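## Task

Carry the tote from the staging bench over to the work bench. The stand's post is held in one of its holes by a spring pin with a pull knob; once the pin is pulled, the post falls unless supported. Letting it fall fails the task, and so can lowering it quickly even while holding it. Raise the post 4 holes (15.2 cm) and pin it there. Take the wooden block out of the tote and set it on the stand's top plate. The tote has to finish resting on the work bench with nothing of it sticking past the edge. Any number of robots may be used. At the end, release everything and back away. A robot that topples or is left leaning fails the task. Anything that stays in place only because a robot is holding it at the end does not count.

## Robot and tools

Robots: r1 and r2, identical Hello Robot Stretch 3 units. Each has a two-wheel differential base (passive omni wheel at the rear), a lift carriage on a mast, and a telescoping arm that reaches out to the robot's RIGHT side, ending in a wrist (yaw, pitch, roll) and a two-finger gripper. The base cannot strafe; to move the gripper forward or back you drive the base. Base footprint 0.33 m long by 0.34 m wide; it turns about a point midway between the drive wheels, 0.05 m behind the front edge. With arm retracted and wrist folded, the turning sweep has radius 0.28 m; an unfolded level wrist reaches beyond it.

Frames: the base frame has its origin on the floor between the drive wheels, x forward, y left, z up. hand_pose is reported in it, at the point where closed fingertips meet; with wrist joints at zero that frame's x is up, y points back along the arm to the mast, z toward the rear. The odometry frame is the base frame at scene start. Each robot reports in its own frames, so relative positions of the robots come only from images, lidar_m, wrist_depth_mm and head_depth_mm.

Tool execute_actions: argument actions is a list holding one action or none (empty = just report). The action is an object keyed by robot name, r1 and/or r2, each with optional base, joints and contact_limits. base takes one command, an offset relative to where the base last measured itself: translate_m (metres, -1 to 1, positive forward) or rotate_rad (radians, -3.2 to 3.2, positive counter-clockwise seen from above). joints gives absolute targets by name: lift_m 0 to 1.1 (arm height); arm_m 0 to 0.52 (extension); wrist_yaw_rad -1.345 to 4.42 (0 along the arm, positive toward the front, 3.0 folded over the base); wrist_pitch_rad -1.57 to 0.451 (0 level, negative tips fingers down); wrist_roll_rad -2.911 to 2.911 (0 fingers side by side); gripper_m -0.089 to 0.179 (larger is wider; actual tip gap is less, by 0.007 nearly shut to 0.025 wide open, zero below 0.007); head_pan_rad -3.953 to 1.73 (0 ahead, positive left, -1.57 along the arm); head_tilt_rad -1.53 to 0.419 (negative down). contact_limits accepts only arm_m: a motor_effort percent (1 to 100) at which arm motion halts with contact_stop; lower is gentler, too low stops immediately, and it caps holding force until the next action. All motions in an action start together; none runs over 15 s. Anything left out may keep pushing toward an earlier target. Unknown keys or out-of-range numbers reject the whole call. cameras picks images: r1_head_camera, r1_nav_camera, r1_wrist_camera, r2_head_camera, r2_nav_camera, r2_wrist_camera, or all (default); [] gives none.

wait: seconds 0 to 10; robots keep their last commands; returns state and images. zoom_image: camera name plus region [x0, y0, x1, y1] in pixels of that camera's latest full image, at most 504 by 504. finished_scene: pass the current scene number; irreversible; it reports success and gives the next task. A reply with no tool call ends everything.

Result lines: base_status and joint_status tell how each commanded motion ended: done (for the base, wheels turned as ordered even if slipping), off_target (stopped short, possibly still pushing), contact_stop, time_out or torque_fault (old target dropped). A lift or arm that hits firmly gets contact_stop and goes slack until commanded again; a slack lift can sink under load. on_its_own covers uncommanded parts; its held at is a target, not a position, and an at-rest effort outside its rest range suggests pushing or load. motor_effort is percent of max, positive toward higher joint values, with the peak in brackets; readings are noisy and biased. Positive wheel effort pushes forward. base_odometry counts wheel turns only; heading runs -3.142 to 3.142, left positive; turned_by_wheels and turned_by_imu give rotation since the last result. base_tilt in degrees (forward/right positive) carries a fixed offset up to about 4 degrees. lidar_m: 12 distances in metres from the base origin, 30-degree sectors starting straight ahead and going counter-clockwise (4th left, 7th behind, 10th right), scanning a plane 0.17 m up, range 0.15 to 12, '-' for nothing; it sees table legs, not tops, misses clear objects, and own parts can block sectors 5, 6, 9, 10. wrist_depth_mm (45 to 1000) and head_depth_mm (280 to 4000, image sideways) are 7 by 7 median-depth grids from top-left. If a result reports a stop, remaining calls in that reply are skipped.

Speed: full base speed (0.30 m/s, 1.9 rad/s) needs lift_m below 0.30, arm_m below 0.03 and wrist_yaw_rad above 2.54; otherwise 0.10 m/s and 0.63 rad/s.

Gripper: to grasp, command less than the object's width (lower squeezes harder, but a stall guard may ease off); to release, command at least 0.02 above the contact value. Neither reading nor done proves a grasp. To re-squeeze send a new value.

Cautions: fold or unfold the wrist only with lift_m between 0.32 and 0.95, pitch -0.4 and roll near 0; once folded, the lift may go to 0.25. Keep pitch at -0.5 or lower if yaw is below -0.4. Wrist, head and base have no contact stop; a wrist pushed hard for seconds switches off for 10 s. Pushing into something rigid with the gripper above about 0.45 m, repeating a push after a contact stop, or driving while the gripper is snagged can tip the robot; backing into furniture is worst. If tilted, reverse the last move in small steps, free the gripper, and lower the lift to about 0.2. Never let bases touch and keep driving; no line reports robot-to-robot contact. Two robots given the same drive command can differ by up to 2.5 cm per metre, which strains a shared load. Lower the unpinned post slowly and never let it fall; avoid drops, slams and hard hits. Loose objects may get nudged occasionally. The world keeps running while you compose replies, holding the last command.

Each tool is called after ">>>" by a JSON object that holds its "api" and its "payload".

## Session

>>> {"api": "execute_actions", "payload": {"actions": []}}

Scene clock: 0.00 s.
r1.base_odometry: x=+0.000 y=+0.000 heading=+0.000 (m, m, rad; r1's odometry frame)
r1.turned_by_wheels: +0.000 (rad since the last result)
r1.turned_by_imu: +0.000 (rad since the last result)
r1.base_tilt: forward=-0.8 right=-0.5 (deg)
r1.lidar_m: 1.89 3.07 1.71 0.89 0.73 0.72 0.80 1.25 4.33 2.22 1.36 3.23
r1.head_depth_mm: 1858 2724 - - - 3507 2320 / 1869 2789 - - - 3472 2299 / 1893 2838 - - - 3451 2281 / 1894 2847 - - - 3144 2244 / 1914 2870 - - - 2764 2236 / 1917 2747 - - 2524 2822 2106 / 1953 2742 - - 2426 3216 2204
r1.base_status: not commanded
r1.joint_positions: lift_m=+0.524 arm_m=+0.002 wrist_yaw_rad=+2.797 wrist_pitch_rad=-0.608 wrist_roll_rad=-0.016 gripper_m=+0.037 head_pan_rad=-0.012 head_tilt_rad=+0.002
r1.joint_status: not commanded
r1.motor_effort: left_wheel=+0 right_wheel=+0 lift_m=+27 arm_m=+0 wrist_yaw_rad=+1 wrist_pitch_rad=+4 wrist_roll_rad=+0 gripper_m=+0 head_pan_rad=+1 head_tilt_rad=+2 (%)
r1.hand_pose: x=+0.0452 y=+0.0380 z=+0.4966 quat_wxyz=(+0.324, +0.696, +0.096, +0.634) (m; r1's base frame)
r1.wrist_depth_mm: 732 905 - - - - - / - 909 - - - - - / - 974 - - 958 911 876 / - 926 901 843 838 792 781 / 726 - 784 772 749 729 691 / 706 713 - 679 650 637 623 / 654 634 - 627 588 575 570
r2.base_odometry: x=+0.000 y=+0.000 heading=+0.000 (m, m, rad; r2's odometry frame)
r2.turned_by_wheels: +0.000 (rad since the last result)
r2.turned_by_imu: +0.000 (rad since the last result)
r2.base_tilt: forward=+0.5 right=+0.5 (deg)
r2.lidar_m: 0.97 3.22 1.97 2.48 1.44 1.49 2.13 2.05 0.86 0.66 0.64 0.67
r2.head_depth_mm: 796 812 831 847 866 881 900 / 909 930 954 977 1003 1028 1051 / 1062 1091 1115 1150 1181 1218 1264 / 1267 1300 1351 1397 1448 1508 1558 / 1574 1634 1701 1796 1852 1950 1991 / 1972 2173 2319 2427 2609 2710 2204 / 2102 3044 3622 3977 - 3251 2227
r2.base_status: not commanded
r2.joint_positions: lift_m=+0.317 arm_m=+0.002 wrist_yaw_rad=+3.128 wrist_pitch_rad=-0.474 wrist_roll_rad=-0.016 gripper_m=+0.037 head_pan_rad=+0.009 head_tilt_rad=-0.011
r2.joint_status: not commanded
r2.motor_effort: left_wheel=+0 right_wheel=+1 lift_m=+27 arm_m=+0 wrist_yaw_rad=+1 wrist_pitch_rad=+6 wrist_roll_rad=+1 gripper_m=+0 head_pan_rad=-1 head_tilt_rad=+2 (%)
r2.hand_pose: x=-0.0182 y=+0.0697 z=+0.3171 quat_wxyz=(+0.170, +0.682, +0.163, +0.692) (m; r2's base frame)
r2.wrist_depth_mm: - - - - - - - / - - - - - - - / 831 835 856 862 890 912 930 / 660 679 672 720 706 727 726 / 545 554 566 580 593 590 613 / 480 503 - - 518 511 523 / 438 - - - 429 446 449
pictures: r1_head_camera (sideways: a quarter turn clockwise sets it upright), r1_nav_camera (sideways: a quarter turn counterclockwise sets it upright), r1_wrist_camera, r2_head_camera (sideways: a quarter turn clockwise sets it upright), r2_nav_camera (sideways: a quarter turn counterclockwise sets it upright), r2_wrist_camera
Images, in order (width x height): r1_head_camera 896x504, r1_nav_camera 672x504, r1_wrist_camera 644x364, r2_head_camera 896x504, r2_nav_camera 672x504, r2_wrist_camera 644x364.

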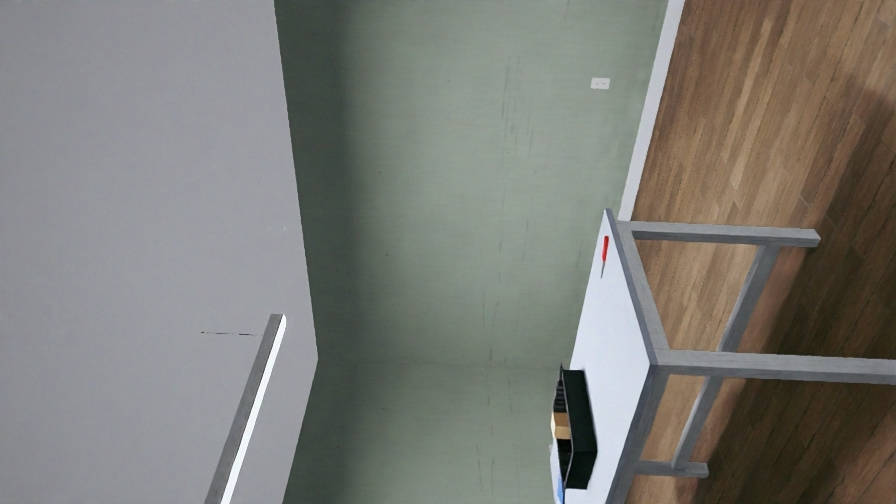

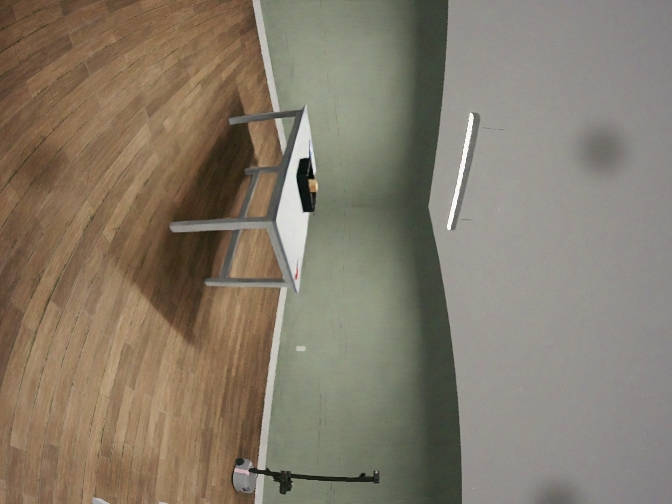

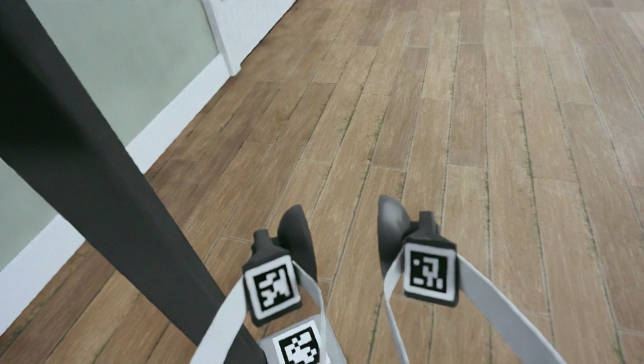

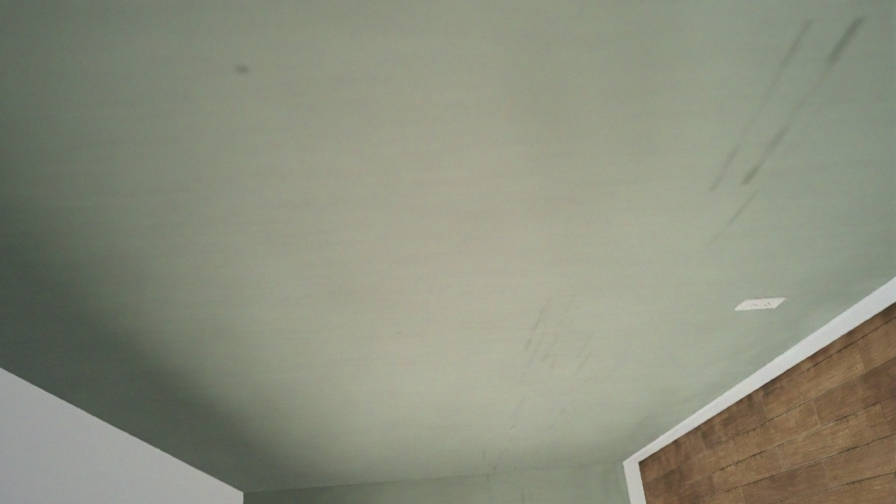

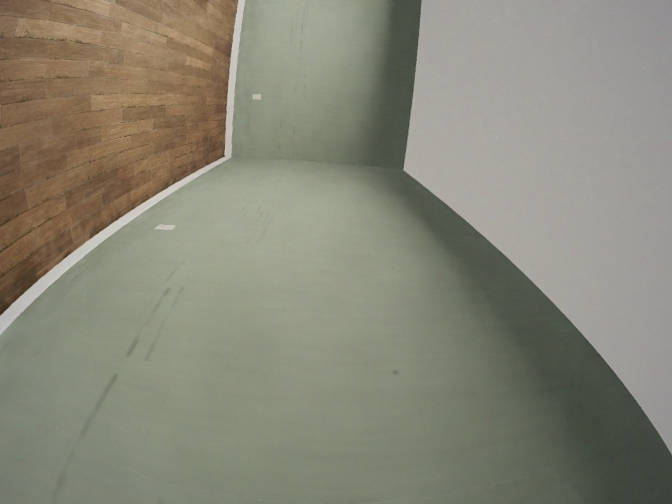

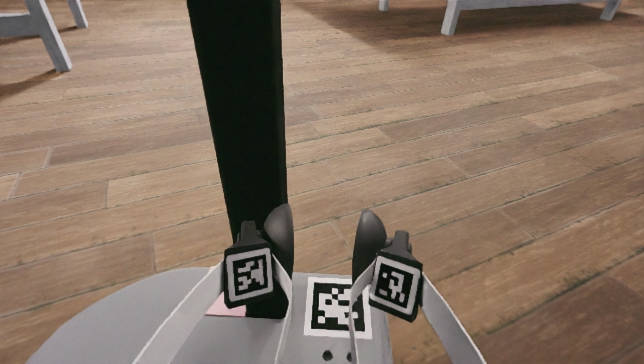

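>>> {"api": "execute_actions", "payload": {"actions": [{"r1":{"joints":{"head_pan_rad":-1.1,"head_tilt_rad":-0.4}},"r2":{"joints":{"head_pan_rad":1.7,"head_tilt_rad":-0.4}}}], "cameras": ["r1_head_camera","r1_nav_camera","r2_nav_camera","r2_head_camera"]}}

Scene clock: 1.43 s.
r1.base_odometry: x=+0.000 y=+0.000 heading=+0.000 (m, m, rad; r1's odometry frame)
r1.turned_by_wheels: +0.000 (rad since the last result)
r1.turned_by_imu: +0.000 (rad since the last result)
r1.base_tilt: forward=-0.9 right=-0.5 (deg)
r1.lidar_m: 1.88 3.05 1.71 0.90 0.73 0.72 0.80 1.25 4.33 2.21 1.36 3.22
r1.head_depth_mm: - - - 2695 2381 1804 1435 / - - - 2592 2351 1784 1423 / 3964 - - 1789 2330 1761 1418 / 3811 - - 1744 2295 1738 1411 / 3622 3901 - 1591 2159 1680 1398 / 3488 3769 3889 2911 2212 1724 1389 / 3366 3595 3829 3186 2234 1708 1380
r1.base_status: not commanded
r1.joint_positions: lift_m=+0.524 arm_m=+0.002 wrist_yaw_rad=+2.797 wrist_pitch_rad=-0.608 wrist_roll_rad=-0.016 gripper_m=+0.037 head_pan_rad=-1.093 head_tilt_rad=-0.395
r1.joint_status: all done
r1.motor_effort: left_wheel=+1(1) right_wheel=+0(0) lift_m=+27(27) arm_m=+0(0) wrist_yaw_rad=+1(1) wrist_pitch_rad=+4(4) wrist_roll_rad=+0(0) gripper_m=-1(0) head_pan_rad=-4(43) head_tilt_rad=-4(33) (%)
r1.hand_pose: x=+0.0452 y=+0.0380 z=+0.4966 quat_wxyz=(+0.324, +0.696, +0.096, +0.634) (m; r1's base frame)
r1.wrist_depth_mm: 723 867 - - - - - / - 907 - - - - - / - 973 - - 946 923 878 / - 923 881 864 824 806 767 / 727 - 792 775 751 714 693 / 705 695 - 681 654 639 614 / 660 647 - 627 589 588 570
r2.base_odometry: x=+0.000 y=+0.000 heading=+0.000 (m, m, rad; r2's odometry frame)
r2.turned_by_wheels: +0.000 (rad since the last result)
r2.turned_by_imu: +0.000 (rad since the last result)
r2.base_tilt: forward=+0.6 right=+0.6 (deg)
r2.lidar_m: 0.97 3.23 1.97 2.47 1.45 1.49 2.13 2.06 0.86 0.65 0.64 0.68
r2.head_depth_mm: - - 3776 2977 2160 1674 1371 / - - - 2877 2185 1689 1383 / - - - 3060 2197 1708 1388 / 3954 - - 3142 2206 1719 1403 / 3746 - - 3156 2256 1722 1406 / 3640 3864 - 3239 2272 1770 1453 / 3484 3690 3939 3375 2390 - -
r2.base_status: not commanded
r2.joint_positions: lift_m=+0.317 arm_m=+0.002 wrist_yaw_rad=+3.128 wrist_pitch_rad=-0.474 wrist_roll_rad=-0.016 gripper_m=+0.037 head_pan_rad=+1.693 head_tilt_rad=-0.395
r2.joint_status: all done
r2.motor_effort: left_wheel=+1(0) right_wheel=+1(0) lift_m=+27(27) arm_m=+0(0) wrist_yaw_rad=+1(1) wrist_pitch_rad=+6(7) wrist_roll_rad=+0(0) gripper_m=+0(0) head_pan_rad=+3(34) head_tilt_rad=-3(28) (%)
r2.hand_pose: x=-0.0182 y=+0.0697 z=+0.3171 quat_wxyz=(+0.170, +0.682, +0.163, +0.692) (m; r2's base frame)
r2.wrist_depth_mm: - - - - - - - / - - - - - - - / 815 835 833 871 892 910 930 / 677 675 690 695 712 720 740 / 559 567 566 574 587 599 606 / 478 503 - - 523 505 514 / 430 - - - 433 445 448
pictures: r1_head_camera (sideways: a quarter turn clockwise sets it upright), r1_nav_camera (sideways: a quarter turn counterclockwise sets it upright), r2_head_camera (sideways: a quarter turn clockwise sets it upright), r2_nav_camera (sideways: a quarter turn counterclockwise sets it upright)
Images, in order (width x height): r1_head_camera 896x504, r1_nav_camera 672x504, r2_head_camera 896x504, r2_nav_camera 672x504.

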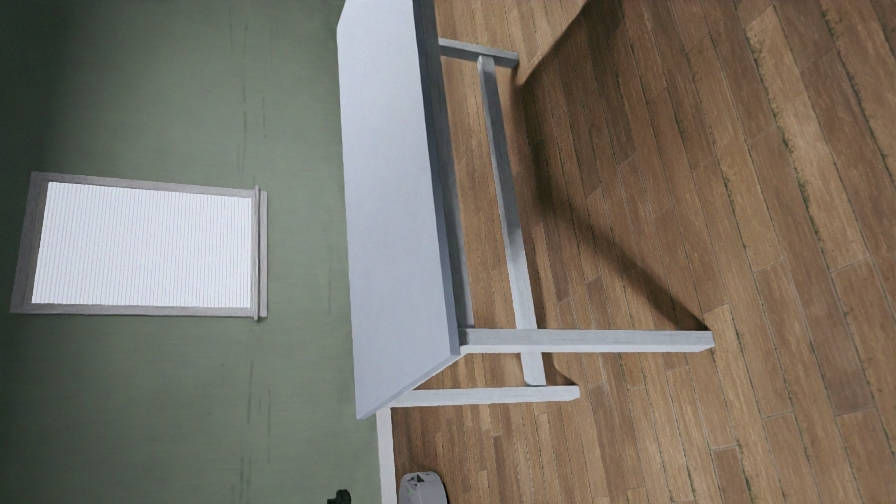

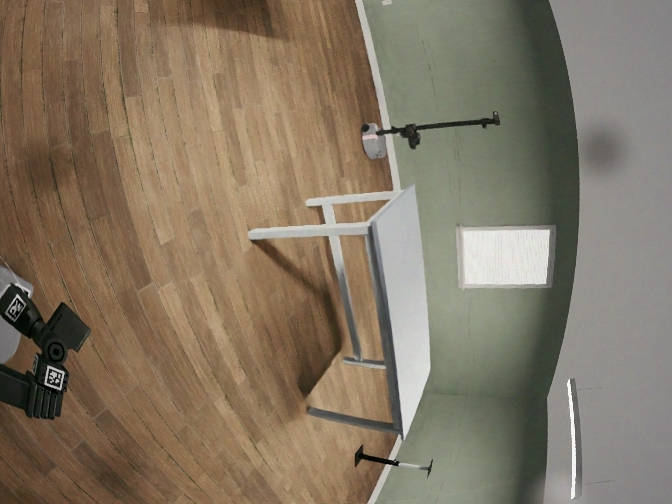

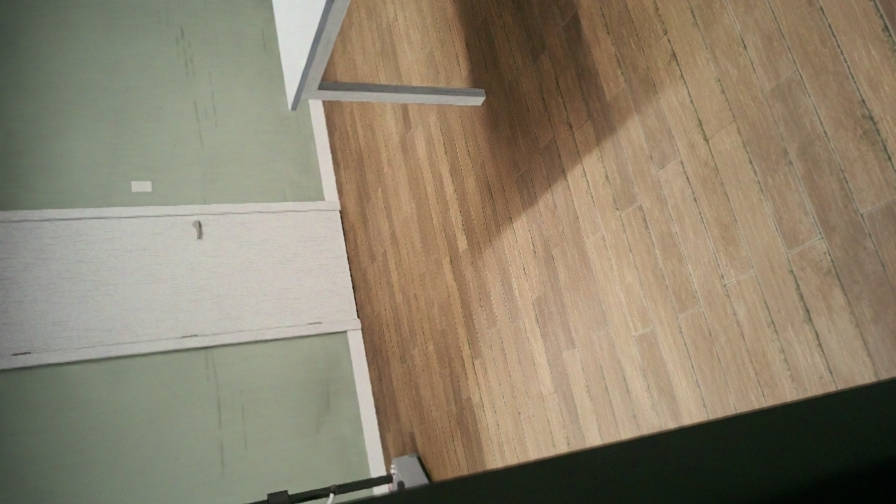

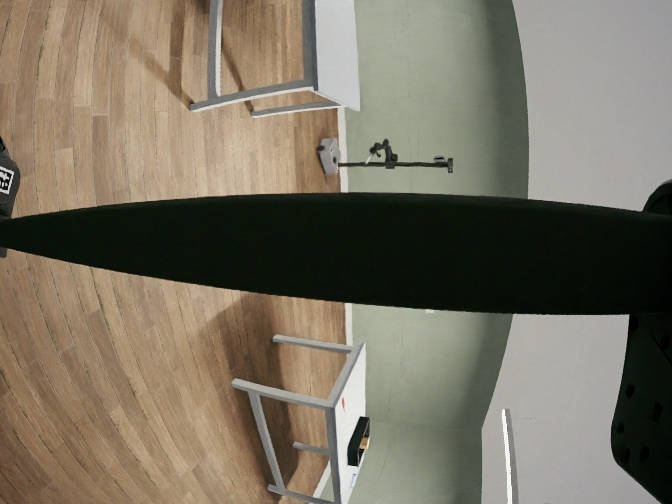

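>>> {"api": "execute_actions", "payload": {"actions": [{"r1":{"base":{"translate_m":1.0},"joints":{"head_pan_rad":0.3,"head_tilt_rad":-0.5,"lift_m":0.25,"wrist_yaw_rad":3.0}},"r2":{"base":{"rotate_rad":2.8},"joints":{"head_pan_rad":0,"head_tilt_rad":-0.4,"lift_m":0.25}}}], "cameras": ["r1_head_camera","r1_nav_camera","r2_nav_camera","r2_head_camera"]}}

Scene clock: 8.23 s.
r1.base_odometry: x=+1.000 y=+0.000 heading=+0.000 (m, m, rad; r1's odometry frame)
r1.turned_by_wheels: +0.000 (rad since the last result)
r1.turned_by_imu: +0.004 (rad since the last result)
r1.base_tilt: forward=-0.9 right=-0.2 (deg)
r1.lidar_m: 0.91 0.94 3.56 1.81 1.50 1.49 1.65 2.58 2.48 1.14 2.67 3.25
r1.head_depth_mm: 3551 3708 3818 1378 1859 1630 1326 / 3977 - - 1225 1909 1606 1324 / - - 1792 1141 1981 1600 1324 / 3790 - 1628 1125 1152 1325 1310 / 3579 3908 1564 1319 2005 1571 1295 / 3423 3666 1691 2547 1973 1564 1295 / 3211 3465 2181 2510 1932 1552 1290
r1.base_status: done
r1.joint_positions: lift_m=+0.250 arm_m=+0.002 wrist_yaw_rad=+2.998 wrist_pitch_rad=-0.609 wrist_roll_rad=-0.016 gripper_m=+0.037 head_pan_rad=+0.293 head_tilt_rad=-0.495
r1.joint_status: all done
r1.motor_effort: left_wheel=+0(7) right_wheel=+0(8) lift_m=+22(21) arm_m=+0(0) wrist_yaw_rad=+2(4) wrist_pitch_rad=+4(5) wrist_roll_rad=+0(0) gripper_m=+0(0) head_pan_rad=+4(43) head_tilt_rad=-3(18) (%)
r1.hand_pose: x=+0.0069 y=+0.0475 z=+0.2226 quat_wxyz=(+0.259, +0.683, +0.165, +0.663) (m; r1's base frame)
r1.wrist_depth_mm: - - 888 873 802 728 707 / 822 - 734 678 673 618 606 / 659 632 599 569 557 523 496 / 560 532 - 511 479 462 444 / 488 - - - - 405 398 / - - - - - 366 357 / - - - - 339 330 320
r2.base_odometry: x=+0.000 y=+0.000 heading=+2.800 (m, m, rad; r2's odometry frame)
r2.turned_by_wheels: +2.800 (rad since the last result)
r2.turned_by_imu: +2.724 (rad since the last result)
r2.base_tilt: forward=+0.5 right=+0.5 (deg)
r2.lidar_m: 1.59 3.56 1.41 0.76 0.64 0.64 0.72 1.18 3.14 1.97 2.69 1.44
r2.head_depth_mm: 3818 - 2011 2701 2149 1674 1371 / - - 2064 2852 2009 1687 1386 / - - 2115 3080 2101 1702 1392 / - - 2370 2961 2183 1720 1392 / - - - 3006 2270 1733 1418 / - - - 3043 2273 1741 1416 / - - - 3233 2292 1779 1432
r2.base_status: done
r2.joint_positions: lift_m=+0.250 arm_m=+0.002 wrist_yaw_rad=+3.128 wrist_pitch_rad=-0.475 wrist_roll_rad=-0.016 gripper_m=+0.037 head_pan_rad=+0.007 head_tilt_rad=-0.396
r2.joint_status: all done
r2.motor_effort: left_wheel=-1(6) right_wheel=+2(10) lift_m=+24(24) arm_m=+0(0) wrist_yaw_rad=+1(1) wrist_pitch_rad=+7(7) wrist_roll_rad=+1(0) gripper_m=+0(1) head_pan_rad=-2(34) head_tilt_rad=-3(3) (%)
r2.hand_pose: x=-0.0182 y=+0.0695 z=+0.2501 quat_wxyz=(+0.170, +0.682, +0.163, +0.692) (m; r2's base frame)
r2.wrist_depth_mm: 469 553 - 849 - - - / 510 583 - 906 - - - / 523 613 671 737 775 756 785 / 545 573 590 603 598 626 613 / 478 494 - 522 516 506 519 / - - - - 452 439 443 / - - - - 365 381 389
pictures: r1_head_camera (sideways: a quarter turn clockwise sets it upright), r1_nav_camera (sideways: a quarter turn counterclockwise sets it upright), r2_head_camera (sideways: a quarter turn clockwise sets it upright), r2_nav_camera (sideways: a quarter turn counterclockwise sets it upright)
Images, in order (width x height): r1_head_camera 896x504, r1_nav_camera 672x504, r2_head_camera 896x504, r2_nav_camera 672x504.

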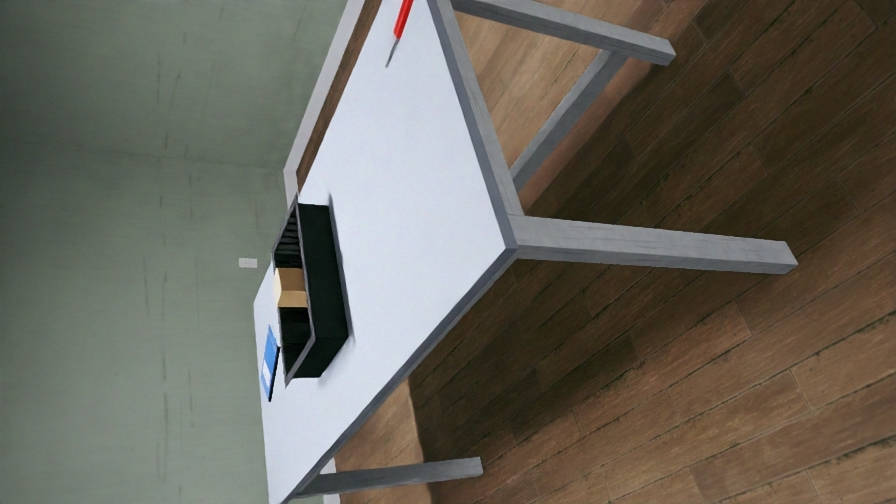

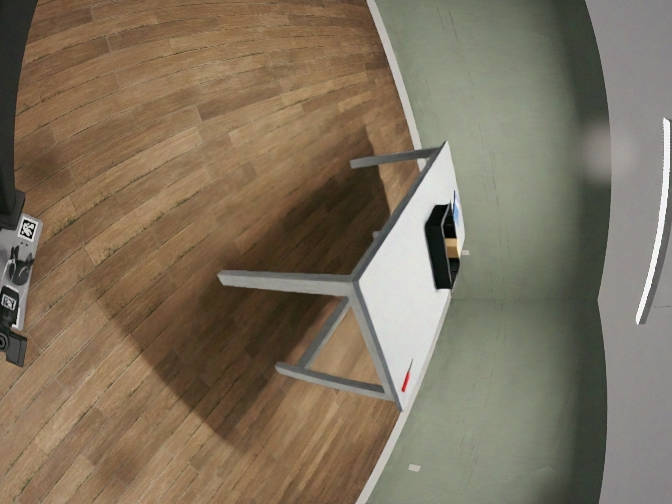

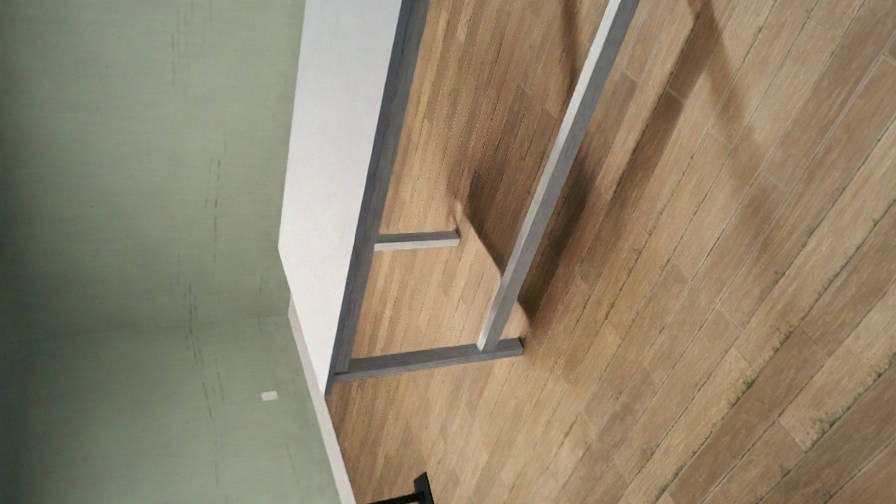

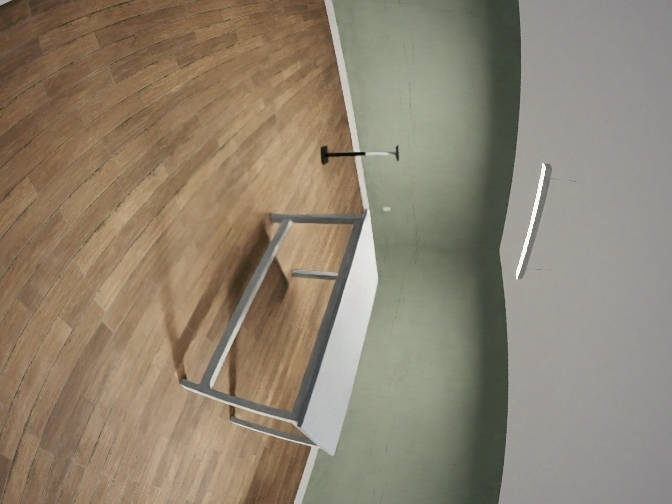

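>>> {"api": "execute_actions", "payload": {"actions": [{"r1":{"base":{"rotate_rad":0.72}},"r2":{"base":{"rotate_rad":0.4}}}], "cameras": []}}

>>> {"api": "execute_actions", "payload": {"actions": [{"r1":{"base":{"translate_m":1.0}},"r2":{"base":{"translate_m":1.0}}}], "cameras": []}}

>>> {"api": "execute_actions", "payload": {"actions": [{"r1":{"base":{"translate_m":0.4},"joints":{"head_pan_rad":-1.3,"head_tilt_rad":-0.7}},"r2":{"base":{"translate_m":1.0},"joints":{"head_pan_rad":-0.3}}}], "cameras": ["r1_head_camera","r1_nav_camera","r2_nav_camera","r2_head_camera"]}}

Scene clock: 10.17 s.
r1.base_odometry: x=+1.000 y=+0.000 heading=+0.720 (m, m, rad; r1's odometry frame)
r1.turned_by_wheels: +0.720 (rad since the last result)
r1.turned_by_imu: +0.707 (rad since the last result)
r1.base_tilt: forward=-1.0 right=-0.3 (deg)
r1.lidar_m: 2.22 2.57 1.62 1.49 1.49 1.83 3.60 1.14 1.55 2.67 1.39 0.91
r1.head_depth_mm: 3106 3346 3614 2680 2048 1621 1335 / 3140 3378 3622 2835 2052 1617 1322 / 3156 3473 3697 2769 2024 1597 1321 / 3214 3442 3738 2741 1998 1577 1314 / 3260 3497 3759 2680 1994 1574 1297 / 3264 3570 3801 2651 1964 1567 1295 / 3069 3275 3328 2609 1958 1547 1287
r1.base_status: done
r1.joint_positions: lift_m=+0.250 arm_m=+0.002 wrist_yaw_rad=+2.998 wrist_pitch_rad=-0.609 wrist_roll_rad=-0.016 gripper_m=+0.037 head_pan_rad=+0.293 head_tilt_rad=-0.495
r1.joint_status: not commanded
r1.motor_effort: left_wheel=-1(6) right_wheel=+1(9) lift_m=+22(22) arm_m=+0(0) wrist_yaw_rad=+3(2) wrist_pitch_rad=+4(5) wrist_roll_rad=+0(0) gripper_m=+0(1) head_pan_rad=+3(3) head_tilt_rad=-3(3) (%)
r1.hand_pose: x=+0.0069 y=+0.0475 z=+0.2226 quat_wxyz=(+0.259, +0.683, +0.165, +0.663) (m; r1's base frame)
r1.wrist_depth_mm: - - 911 870 813 761 711 / 814 - 727 694 655 618 606 / 649 642 604 576 551 525 509 / 563 534 - 511 484 459 443 / 489 - - - - 407 391 / - - - - - 366 355 / - - - - 339 332 324
r2.base_odometry: x=+0.000 y=+0.000 heading=-3.083 (m, m, rad; r2's odometry frame)
r2.turned_by_wheels: +0.400 (rad since the last result)
r2.turned_by_imu: +0.390 (rad since the last result)
r2.base_tilt: forward=+0.5 right=+0.4 (deg)
r2.lidar_m: 2.19 1.90 0.84 0.65 0.64 0.68 1.00 3.64 1.97 2.47 1.45 1.50
r2.head_depth_mm: - - 2446 2989 2100 1660 1369 / - - - 2732 2167 1695 1375 / - - - 3039 2200 1699 1387 / - - - 3118 2211 1714 1401 / - - - 3170 2249 1726 1415 / 3982 - - 3216 2261 1742 1419 / 3816 3965 - 3267 2302 1759 1428
r2.base_status: done
r2.joint_positions: lift_m=+0.250 arm_m=+0.002 wrist_yaw_rad=+3.128 wrist_pitch_rad=-0.475 wrist_roll_rad=-0.016 gripper_m=+0.037 head_pan_rad=+0.007 head_tilt_rad=-0.396
r2.joint_status: not commanded
r2.motor_effort: left_wheel=-1(7) right_wheel=+1(8) lift_m=+24(24) arm_m=+0(0) wrist_yaw_rad=+1(2) wrist_pitch_rad=+7(7) wrist_roll_rad=+0(0) gripper_m=-1(0) head_pan_rad=-2(3) head_tilt_rad=-3(3) (%)
r2.hand_pose: x=-0.0182 y=+0.0695 z=+0.2501 quat_wxyz=(+0.170, +0.682, +0.163, +0.692) (m; r2's base frame)
r2.wrist_depth_mm: 491 535 - 670 726 841 - / 520 577 - 719 805 903 - / 562 620 661 734 749 773 798 / 563 564 580 585 601 605 626 / 475 504 - 517 507 505 520 / - - - - 443 434 442 / - - - - 367 381 385
pictures: none
No camera images: the call's "cameras" was empty. Leave "cameras" out to get every camera's image.

Scene clock: 15.20 s.
r1.base_odometry: x=+1.752 y=+0.659 heading=+0.720 (m, m, rad; r1's odometry frame)
r1.turned_by_wheels: +0.000 (rad since the last result)
r1.turned_by_imu: +0.003 (rad since the last result)
r1.base_tilt: forward=-0.9 right=-0.5 (deg)
r1.lidar_m: 1.24 2.78 1.82 1.63 1.64 2.03 4.01 2.01 0.43 1.02 1.03 1.26
r1.head_depth_mm: 2301 2461 2670 2840 1907 1528 1330 / 2316 2479 2723 2798 2049 1608 1326 / 2335 2526 2826 2756 2030 1600 1313 / 2368 2561 2820 2720 1993 1593 1307 / 2390 2616 2847 2720 1980 1577 1298 / 2414 2612 2867 2658 1965 1560 1297 / 2438 2689 2927 2632 1947 1556 1287
r1.base_status: done
r1.joint_positions: lift_m=+0.250 arm_m=+0.002 wrist_yaw_rad=+2.998 wrist_pitch_rad=-0.609 wrist_roll_rad=-0.016 gripper_m=+0.037 head_pan_rad=+0.293 head_tilt_rad=-0.495
r1.joint_status: not commanded
r1.motor_effort: left_wheel=-1(6) right_wheel=+1(9) lift_m=+22(22) arm_m=+0(0) wrist_yaw_rad=+3(3) wrist_pitch_rad=+5(4) wrist_roll_rad=+0(0) gripper_m=+0(0) head_pan_rad=+4(3) head_tilt_rad=-3(3) (%)
r1.hand_pose: x=+0.0069 y=+0.0475 z=+0.2226 quat_wxyz=(+0.259, +0.683, +0.165, +0.663) (m; r1's base frame)
r1.wrist_depth_mm: - - 910 856 814 765 711 / 846 - 729 673 649 610 592 / 673 648 602 583 555 530 511 / 563 535 - 521 476 465 451 / 490 - - - - 408 397 / - - - - - 366 355 / - - - - 342 329 322
r2.base_odometry: x=-0.998 y=-0.058 heading=-3.083 (m, m, rad; r2's odometry frame)
r2.turned_by_wheels: +0.000 (rad since the last result)
r2.turned_by_imu: -0.001 (rad since the last result)
r2.base_tilt: forward=+0.5 right=+0.6 (deg)
r2.lidar_m: 3.56 3.18 1.40 1.09 1.08 1.14 1.67 2.93 2.49 1.00 0.98 1.05
r2.head_depth_mm: - - - 2933 2052 1599 1366 / 3741 - - 3071 2183 1682 1378 / 3593 3873 - 3053 2191 1697 1386 / 3405 3654 3885 2963 2219 1725 1401 / 3244 3504 3668 3183 2252 1733 1417 / 3096 3324 3516 3282 2245 1740 1420 / 2969 3144 3369 3315 2298 1768 1428
r2.base_status: done
r2.joint_positions: lift_m=+0.250 arm_m=+0.002 wrist_yaw_rad=+3.128 wrist_pitch_rad=-0.475 wrist_roll_rad=-0.016 gripper_m=+0.037 head_pan_rad=+0.007 head_tilt_rad=-0.396
r2.joint_status: not commanded
r2.motor_effort: left_wheel=-1(7) right_wheel=+1(8) lift_m=+24(24) arm_m=+0(0) wrist_yaw_rad=+1(1) wrist_pitch_rad=+7(7) wrist_roll_rad=+0(1) gripper_m=-1(0) head_pan_rad=-3(2) head_tilt_rad=-2(3) (%)
r2.hand_pose: x=-0.0182 y=+0.0695 z=+0.2501 quat_wxyz=(+0.170, +0.682, +0.163, +0.692) (m; r2's base frame)
r2.wrist_depth_mm: 808 863 - - - - - / 855 896 - - - - - / 692 702 740 736 740 737 792 / 564 573 571 580 606 608 623 / 473 504 - 522 515 507 509 / - - - - 445 436 438 / - - - - 365 379 384
pictures: none
No camera images: the call's "cameras" was empty. Leave "cameras" out to get every camera's image.

Scene clock: 20.23 s.
r1.base_odometry: x=+2.053 y=+0.923 heading=+0.720 (m, m, rad; r1's odometry frame)
r1.turned_by_wheels: +0.000 (rad since the last result)
r1.turned_by_imu: +0.002 (rad since the last result)
r1.base_tilt: forward=-1.0 right=-0.5 (deg)
r1.lidar_m: 0.84 2.38 1.89 1.69 1.70 2.11 4.20 0.68 1.06 0.96 0.96 0.86
r1.head_depth_mm: 2553 2830 2723 850 685 573 1133 / 2586 2877 2715 840 678 569 1147 / 2603 2933 1097 775 640 565 1147 / 2644 2958 942 771 633 562 1161 / 2655 3018 943 788 632 556 1175 / 2702 3046 1055 749 640 554 1166 / 2733 3030 1034 802 654 562 1163
r1.base_status: done
r1.joint_positions: lift_m=+0.250 arm_m=+0.002 wrist_yaw_rad=+2.998 wrist_pitch_rad=-0.609 wrist_roll_rad=-0.016 gripper_m=+0.037 head_pan_rad=-1.293 head_tilt_rad=-0.692
r1.joint_status: all done
r1.motor_effort: left_wheel=-1(7) right_wheel=+1(8) lift_m=+22(22) arm_m=+0(0) wrist_yaw_rad=+3(2) wrist_pitch_rad=+5(4) wrist_roll_rad=+0(0) gripper_m=+0(0) head_pan_rad=-2(44) head_tilt_rad=-5(24) (%)
r1.hand_pose: x=+0.0069 y=+0.0475 z=+0.2226 quat_wxyz=(+0.259, +0.683, +0.165, +0.663) (m; r1's base frame)
r1.wrist_depth_mm: - - 958 842 823 740 693 / 836 - 731 690 660 613 593 / 670 638 596 576 538 528 514 / 554 531 - 524 480 467 440 / 497 - - - - 407 398 / - - - - - 366 353 / - - - - 341 331 323
r2.base_odometry: x=-1.997 y=-0.116 heading=-3.083 (m, m, rad; r2's odometry frame)
r2.turned_by_wheels: +0.000 (rad since the last result)
r2.turned_by_imu: -0.001 (rad since the last result)
r2.base_tilt: forward=+0.5 right=+0.6 (deg)
r2.lidar_m: 1.52 2.57 1.97 1.52 1.50 1.59 2.33 3.27 0.73 0.56 0.54 3.39
r2.head_depth_mm: 3208 3464 3659 3005 2147 1676 1373 / 3467 3713 3957 3058 2160 1693 1383 / 3430 3652 3982 3076 2212 1694 1389 / 3124 3352 3585 3081 2222 1719 1401 / 2829 3038 3195 3129 2228 1723 1416 / 2630 2816 2925 2990 2171 1753 1420 / 2450 2564 2710 2794 2287 1758 1429
r2.base_status: done
r2.joint_positions: lift_m=+0.250 arm_m=+0.002 wrist_yaw_rad=+3.128 wrist_pitch_rad=-0.475 wrist_roll_rad=-0.016 gripper_m=+0.037 head_pan_rad=-0.293 head_tilt_rad=-0.396
r2.joint_status: all done
r2.motor_effort: left_wheel=-1(7) right_wheel=+1(8) lift_m=+24(24) arm_m=+0(0) wrist_yaw_rad=+1(1) wrist_pitch_rad=+7(7) wrist_roll_rad=+0(0) gripper_m=+0(0) head_pan_rad=-3(20) head_tilt_rad=-2(3) (%)
r2.hand_pose: x=-0.0182 y=+0.0695 z=+0.2501 quat_wxyz=(+0.170, +0.682, +0.163, +0.692) (m; r2's base frame)
r2.wrist_depth_mm: - - - - - - - / 898 920 - - - - - / 713 696 719 735 764 772 783 / 565 578 578 590 594 602 624 / 476 499 - 528 510 506 514 / - - - - 439 438 438 / - - - - 364 378 384
pictures: r1_head_camera (sideways: a quarter turn clockwise sets it upright), r1_nav_camera (sideways: a quarter turn counterclockwise sets it upright), r2_head_camera (sideways: a quarter turn clockwise sets it upright), r2_nav_camera (sideways: a quarter turn counterclockwise sets it upright)
Images, in order (width x height): r1_head_camera 896x504, r1_nav_camera 672x504, r2_head_camera 896x504, r2_nav_camera 672x504.

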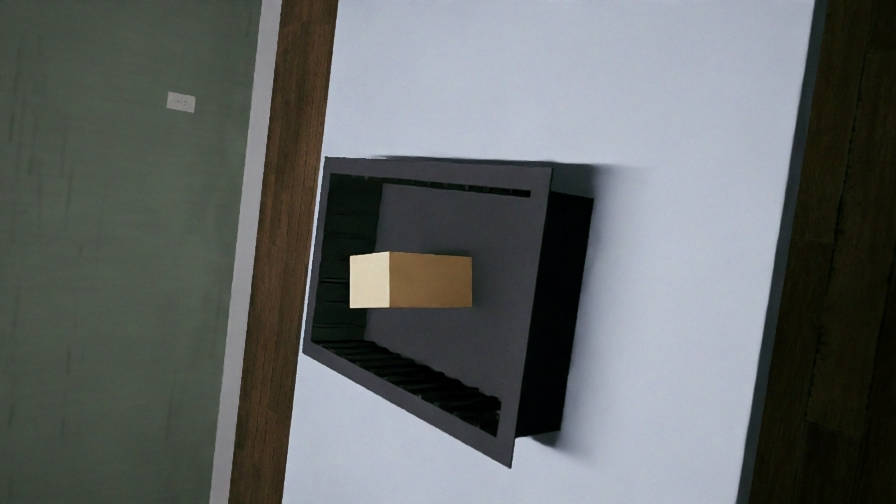

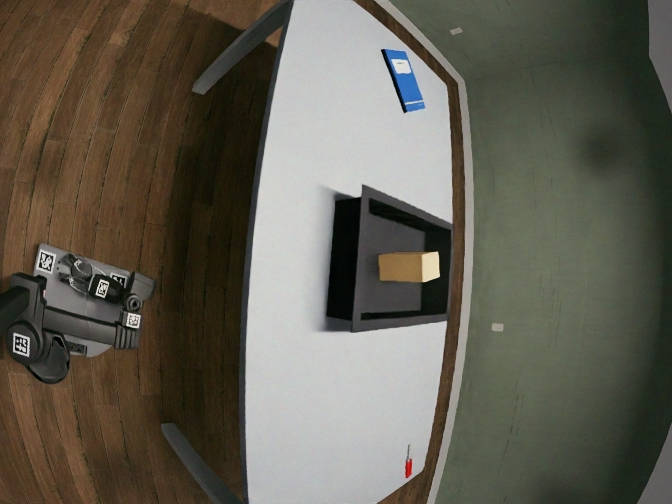

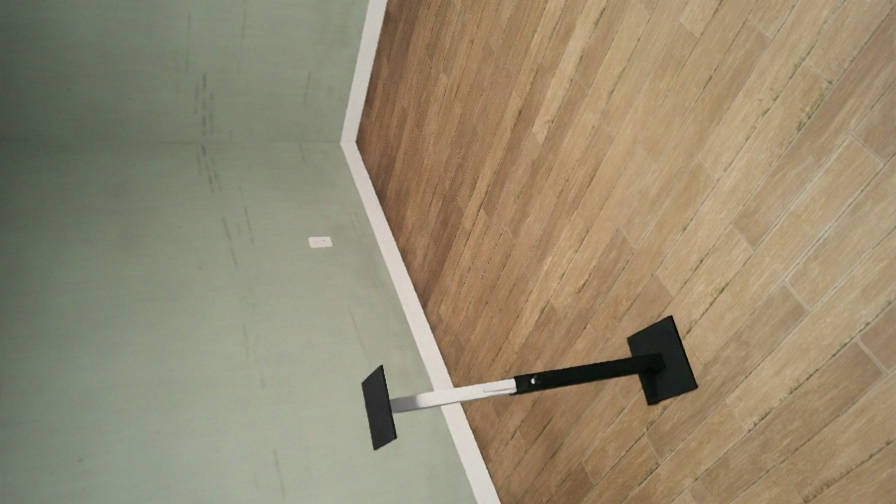

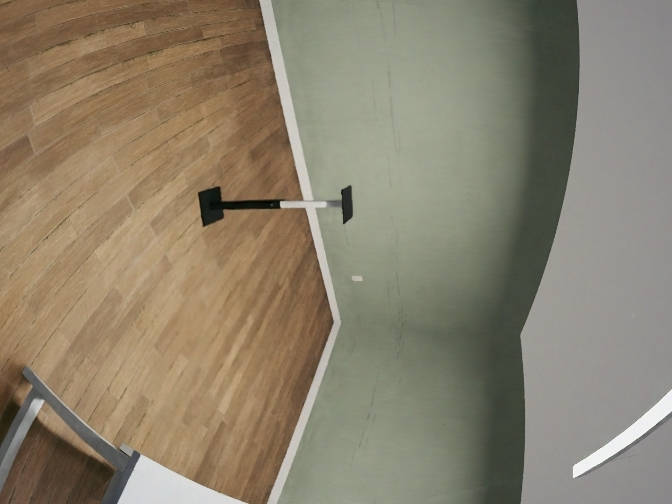

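>>> {"api": "execute_actions", "payload": {"actions": [{"r1":{"base":{"translate_m":0.19},"joints":{"lift_m":0.9,"wrist_pitch_rad":-0.4}},"r2":{"base":{"translate_m":0.8},"joints":{"head_pan_rad":-0.2,"head_tilt_rad":-0.7}}}], "cameras": ["r2_head_camera"]}}

>>> {"api": "execute_actions", "payload": {"actions": [{"r1":{"joints":{"lift_m":1.05,"wrist_yaw_rad":0,"gripper_m":0.1,"head_pan_rad":-1.57}}}], "cameras": []}}

>>> {"api": "execute_actions", "payload": {"actions": [{"r1":{"joints":{"wrist_pitch_rad":-1.5,"wrist_roll_rad":1.57,"arm_m":0.25}}}], "cameras": ["r1_head_camera","r1_wrist_camera"]}}

Scene clock: 27.33 s.
r1.base_odometry: x=+2.196 y=+1.048 heading=+0.720 (m, m, rad; r1's odometry frame)
r1.turned_by_wheels: +0.000 (rad since the last result)
r1.turned_by_imu: +0.002 (rad since the last result)
r1.base_tilt: forward=-1.1 right=-0.4 (deg)
r1.lidar_m: 0.68 2.20 1.92 1.75 1.76 2.16 3.95 0.84 1.02 0.93 0.94 0.66
r1.head_depth_mm: 2541 2833 2753 791 616 599 - / 2547 2859 2728 718 625 598 - / 2571 2875 2666 804 621 - - / 2617 2939 1077 773 631 - 1139 / 2648 2975 1065 818 662 558 1124 / 2648 2993 1053 810 658 554 1130 / 2710 3034 1043 803 653 550 1133
r1.base_status: done
r1.joint_positions: lift_m=+0.900 arm_m=+0.002 wrist_yaw_rad=+2.998 wrist_pitch_rad=-0.421 wrist_roll_rad=-0.016 gripper_m=+0.037 head_pan_rad=-1.293 head_tilt_rad=-0.692
r1.joint_status: all done
r1.motor_effort: left_wheel=-1(7) right_wheel=+1(8) lift_m=+33(35) arm_m=+0(0) wrist_yaw_rad=+2(2) wrist_pitch_rad=+6(7) wrist_roll_rad=+0(0) gripper_m=+0(0) head_pan_rad=-3(3) head_tilt_rad=-5(4) (%)
r1.hand_pose: x=+0.0108 y=+0.0749 z=+0.9118 quat_wxyz=(+0.196, +0.695, +0.099, +0.685) (m; r1's base frame)
r1.wrist_depth_mm: - - - - - - - / - - - - - - - / - - - - - - - / - - - - - - - / - - - - - - - / - - - - - - - / - - - - - - -
r2.base_odometry: x=-2.795 y=-0.163 heading=-3.084 (m, m, rad; r2's odometry frame)
r2.turned_by_wheels: +0.000 (rad since the last result)
r2.turned_by_imu: -0.001 (rad since the last result)
r2.base_tilt: forward=+0.4 right=+0.6 (deg)
r2.lidar_m: 0.72 1.84 1.96 1.87 1.85 1.96 2.86 0.75 1.11 1.12 2.94 2.42
r2.head_depth_mm: 2737 3031 2370 1900 1572 1340 1173 / 2450 2838 2421 1917 1589 1350 1178 / 2264 2551 2441 1922 1602 1362 1184 / 2070 2332 2370 1903 1497 1326 1194 / 1928 2158 2268 1842 1628 1375 1195 / 1798 1994 2197 1986 1631 1383 1198 / 1679 1846 2041 1999 1642 1394 1215
r2.base_status: done
r2.joint_positions: lift_m=+0.250 arm_m=+0.002 wrist_yaw_rad=+3.128 wrist_pitch_rad=-0.475 wrist_roll_rad=-0.016 gripper_m=+0.037 head_pan_rad=-0.207 head_tilt_rad=-0.692
r2.joint_status: all done
r2.motor_effort: left_wheel=-1(6) right_wheel=+1(9) lift_m=+24(24) arm_m=+0(0) wrist_yaw_rad=+1(1) wrist_pitch_rad=+7(7) wrist_roll_rad=+1(0) gripper_m=+0(1) head_pan_rad=+3(10) head_tilt_rad=-5(30) (%)
r2.hand_pose: x=-0.0182 y=+0.0695 z=+0.2501 quat_wxyz=(+0.170, +0.682, +0.163, +0.692) (m; r2's base frame)
r2.wrist_depth_mm: - - - - - - - / 887 910 - - - - - / 697 712 712 744 757 775 780 / 569 574 584 603 602 602 627 / 465 498 - 514 506 513 514 / - - - - 448 440 439 / - - - - 365 380 386
pictures: r2_head_camera (sideways: a quarter turn clockwise sets it upright)
Images, in order (width x height): r2_head_camera 896x504.

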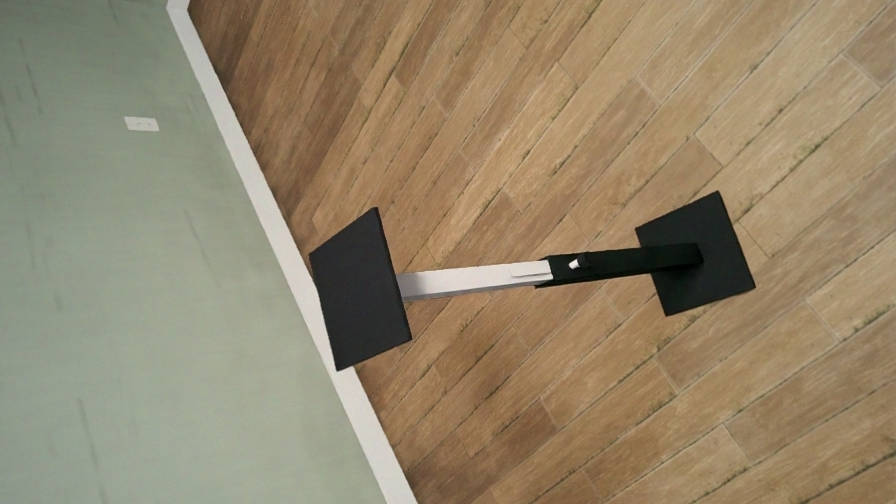

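Scene clock: 29.83 s.
r1.base_odometry: x=+2.196 y=+1.048 heading=+0.720 (m, m, rad; r1's odometry frame)
r1.turned_by_wheels: +0.000 (rad since the last result)
r1.turned_by_imu: +0.001 (rad since the last result)
r1.base_tilt: forward=-1.0 right=-0.4 (deg)
r1.lidar_m: 0.68 2.19 1.92 1.75 1.75 2.16 3.95 0.84 1.02 0.93 0.93 0.66
r1.head_depth_mm: 2718 2963 - - - - 1184 / 2715 2902 - - - - 1158 / 2681 2862 - - - - 1147 / 2634 2902 900 - 617 549 1121 / 2610 2872 1072 766 617 558 1109 / 2556 2870 1052 757 625 554 509 / 2523 2802 2528 803 652 550 506
r1.base_status: not commanded
r1.joint_positions: lift_m=+1.050 arm_m=+0.002 wrist_yaw_rad=+0.003 wrist_pitch_rad=-0.420 wrist_roll_rad=-0.016 gripper_m=+0.100 head_pan_rad=-1.563 head_tilt_rad=-0.692
r1.joint_status: all done
r1.motor_effort: left_wheel=-1(1) right_wheel=+1(2) lift_m=+33(34) arm_m=+0(1) wrist_yaw_rad=-3(3) wrist_pitch_rad=+6(6) wrist_roll_rad=+0(0) gripper_m=+1(84) head_pan_rad=-3(23) head_tilt_rad=-4(4) (%)
r1.hand_pose: x=-0.0208 y=-0.3710 z=+1.0619 quat_wxyz=(+0.697, +0.150, -0.686, -0.145) (m; r1's base frame)
r1.wrist_depth_mm: - - - - - - - / - - - - - - - / - - - - 851 771 740 / - 797 680 650 669 646 625 / 671 638 615 489 529 547 527 / 561 543 517 502 458 443 463 / 489 473 408 440 353 412 404
r2.base_odometry: x=-2.795 y=-0.163 heading=-3.084 (m, m, rad; r2's odometry frame)
r2.turned_by_wheels: +0.000 (rad since the last result)
r2.turned_by_imu: +0.000 (rad since the last result)
r2.base_tilt: forward=+0.5 right=+0.5 (deg)
r2.lidar_m: 0.72 1.84 1.96 1.87 1.85 1.96 2.87 0.75 1.11 1.12 2.94 2.42
r2.head_depth_mm: 2696 3028 2390 1906 1573 1350 1168 / 2470 2852 2394 1906 1578 1353 1176 / 2275 2559 2434 1921 1609 1364 1187 / 2090 2331 2341 1894 1502 1329 1187 / 1936 2154 2244 1836 1620 1385 1198 / 1791 1985 2218 1985 1633 1391 1200 / 1680 1851 2026 1998 1636 1392 1213
r2.base_status: not commanded
r2.joint_positions: lift_m=+0.250 arm_m=+0.002 wrist_yaw_rad=+3.128 wrist_pitch_rad=-0.475 wrist_roll_rad=-0.016 gripper_m=+0.037 head_pan_rad=-0.207 head_tilt_rad=-0.692
r2.joint_status: not commanded
r2.motor_effort: left_wheel=-1(1) right_wheel=+2(2) lift_m=+24(25) arm_m=+0(0) wrist_yaw_rad=+1(1) wrist_pitch_rad=+7(7) wrist_roll_rad=+0(0) gripper_m=+0(0) head_pan_rad=+3(2) head_tilt_rad=-4(5) (%)
r2.hand_pose: x=-0.0182 y=+0.0695 z=+0.2501 quat_wxyz=(+0.170, +0.682, +0.163, +0.692) (m; r2's base frame)
r2.wrist_depth_mm: - - - - - - - / 867 926 - - - - - / 686 709 710 748 737 785 789 / 572 574 590 590 609 607 631 / 469 509 - 526 511 499 522 / - - - - 445 434 443 / - - - - 369 384 383
pictures: none
No camera images: the call's "cameras" was empty. Leave "cameras" out to get every camera's image.

Scene clock: 32.90 s.
r1.base_odometry: x=+2.196 y=+1.048 heading=+0.720 (m, m, rad; r1's odometry frame)
r1.turned_by_wheels: +0.000 (rad since the last result)
r1.turned_by_imu: +0.001 (rad since the last result)
r1.base_tilt: forward=-0.9 right=-0.4 (deg)
r1.lidar_m: 0.68 2.19 1.92 1.75 1.76 2.15 3.97 0.84 1.02 0.92 0.93 0.66
r1.head_depth_mm: - 3073 1130 846 685 572 1183 / - - 3031 840 645 569 1154 / - - 1006 763 629 565 1147 / 2634 2925 - 725 628 562 1126 / 2595 2900 1067 787 617 558 1107 / 2540 2837 1051 759 625 554 508 / 2532 2793 2533 801 654 550 504
r1.base_status: not commanded
r1.joint_positions: lift_m=+1.050 arm_m=+0.250 wrist_yaw_rad=+0.002 wrist_pitch_rad=-1.493 wrist_roll_rad=+1.567 gripper_m=+0.100 head_pan_rad=-1.563 head_tilt_rad=-0.692
r1.joint_status: all done
r1.motor_effort: left_wheel=-1(1) right_wheel=+1(2) lift_m=+33(33) arm_m=+5(4) wrist_yaw_rad=-1(3) wrist_pitch_rad=-2(7) wrist_roll_rad=+1(2) gripper_m=+0(0) head_pan_rad=-4(4) head_tilt_rad=-4(5) (%)
r1.hand_pose: x=-0.0215 y=-0.3901 z=+0.9311 quat_wxyz=(+0.002, +0.002, -0.734, -0.680) (m; r1's base frame)
r1.wrist_depth_mm: 319 311 225 296 291 928 921 / 243 238 250 307 303 297 959 / 337 335 322 319 311 307 - / 354 344 334 324 324 - - / 275 330 341 334 333 - - / 244 366 355 346 338 336 - / 387 370 320 281 353 345 -
r2.base_odometry: x=-2.795 y=-0.163 heading=-3.084 (m, m, rad; r2's odometry frame)
r2.turned_by_wheels: +0.000 (rad since the last result)
r2.turned_by_imu: +0.000 (rad since the last result)
r2.base_tilt: forward=+0.5 right=+0.5 (deg)
r2.lidar_m: 0.72 1.84 1.96 1.87 1.85 1.96 2.86 0.75 1.11 1.12 2.94 2.42
r2.head_depth_mm: 2704 3050 2413 1904 1569 1348 1172 / 2468 2810 2411 1912 1586 1352 1181 / 2265 2591 2429 1912 1603 1362 1188 / 2077 2359 2363 1888 1511 1334 1186 / 1930 2147 2244 1856 1616 1373 1197 / 1795 1990 2198 1983 1629 1384 1199 / 1669 1845 2038 1985 1632 1392 1210
r2.base_status: not commanded
r2.joint_positions: lift_m=+0.250 arm_m=+0.002 wrist_yaw_rad=+3.128 wrist_pitch_rad=-0.475 wrist_roll_rad=-0.016 gripper_m=+0.037 head_pan_rad=-0.207 head_tilt_rad=-0.692
r2.joint_status: not commanded
r2.motor_effort: left_wheel=-1(0) right_wheel=+1(2) lift_m=+24(24) arm_m=+0(0) wrist_yaw_rad=+1(1) wrist_pitch_rad=+7(7) wrist_roll_rad=+1(0) gripper_m=+0(0) head_pan_rad=+2(2) head_tilt_rad=-5(5) (%)
r2.hand_pose: x=-0.0182 y=+0.0695 z=+0.2501 quat_wxyz=(+0.170, +0.682, +0.163, +0.692) (m; r2's base frame)
r2.wrist_depth_mm: - - - - - - - / 892 930 - - - - - / 674 700 698 738 742 774 785 / 555 578 589 592 611 612 630 / 471 505 - 529 510 514 510 / - - - - 441 433 440 / - - - - 368 382 386
pictures: r1_head_camera (sideways: a quarter turn clockwise sets it upright), r1_wrist_camera
Images, in order (width x height): r1_head_camera 896x504, r1_wrist_camera 644x364.

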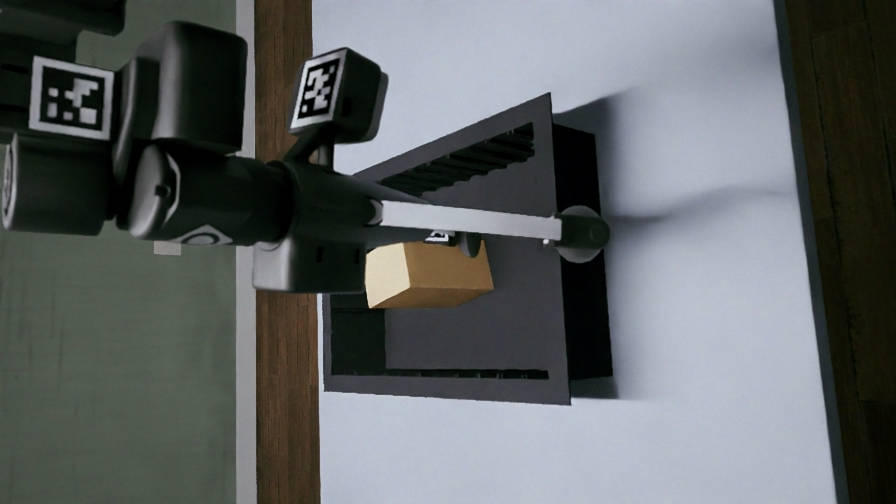

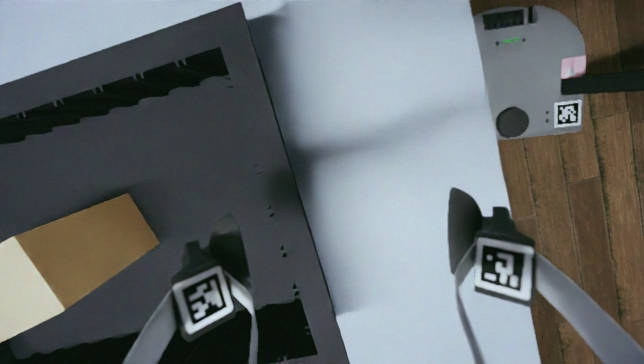

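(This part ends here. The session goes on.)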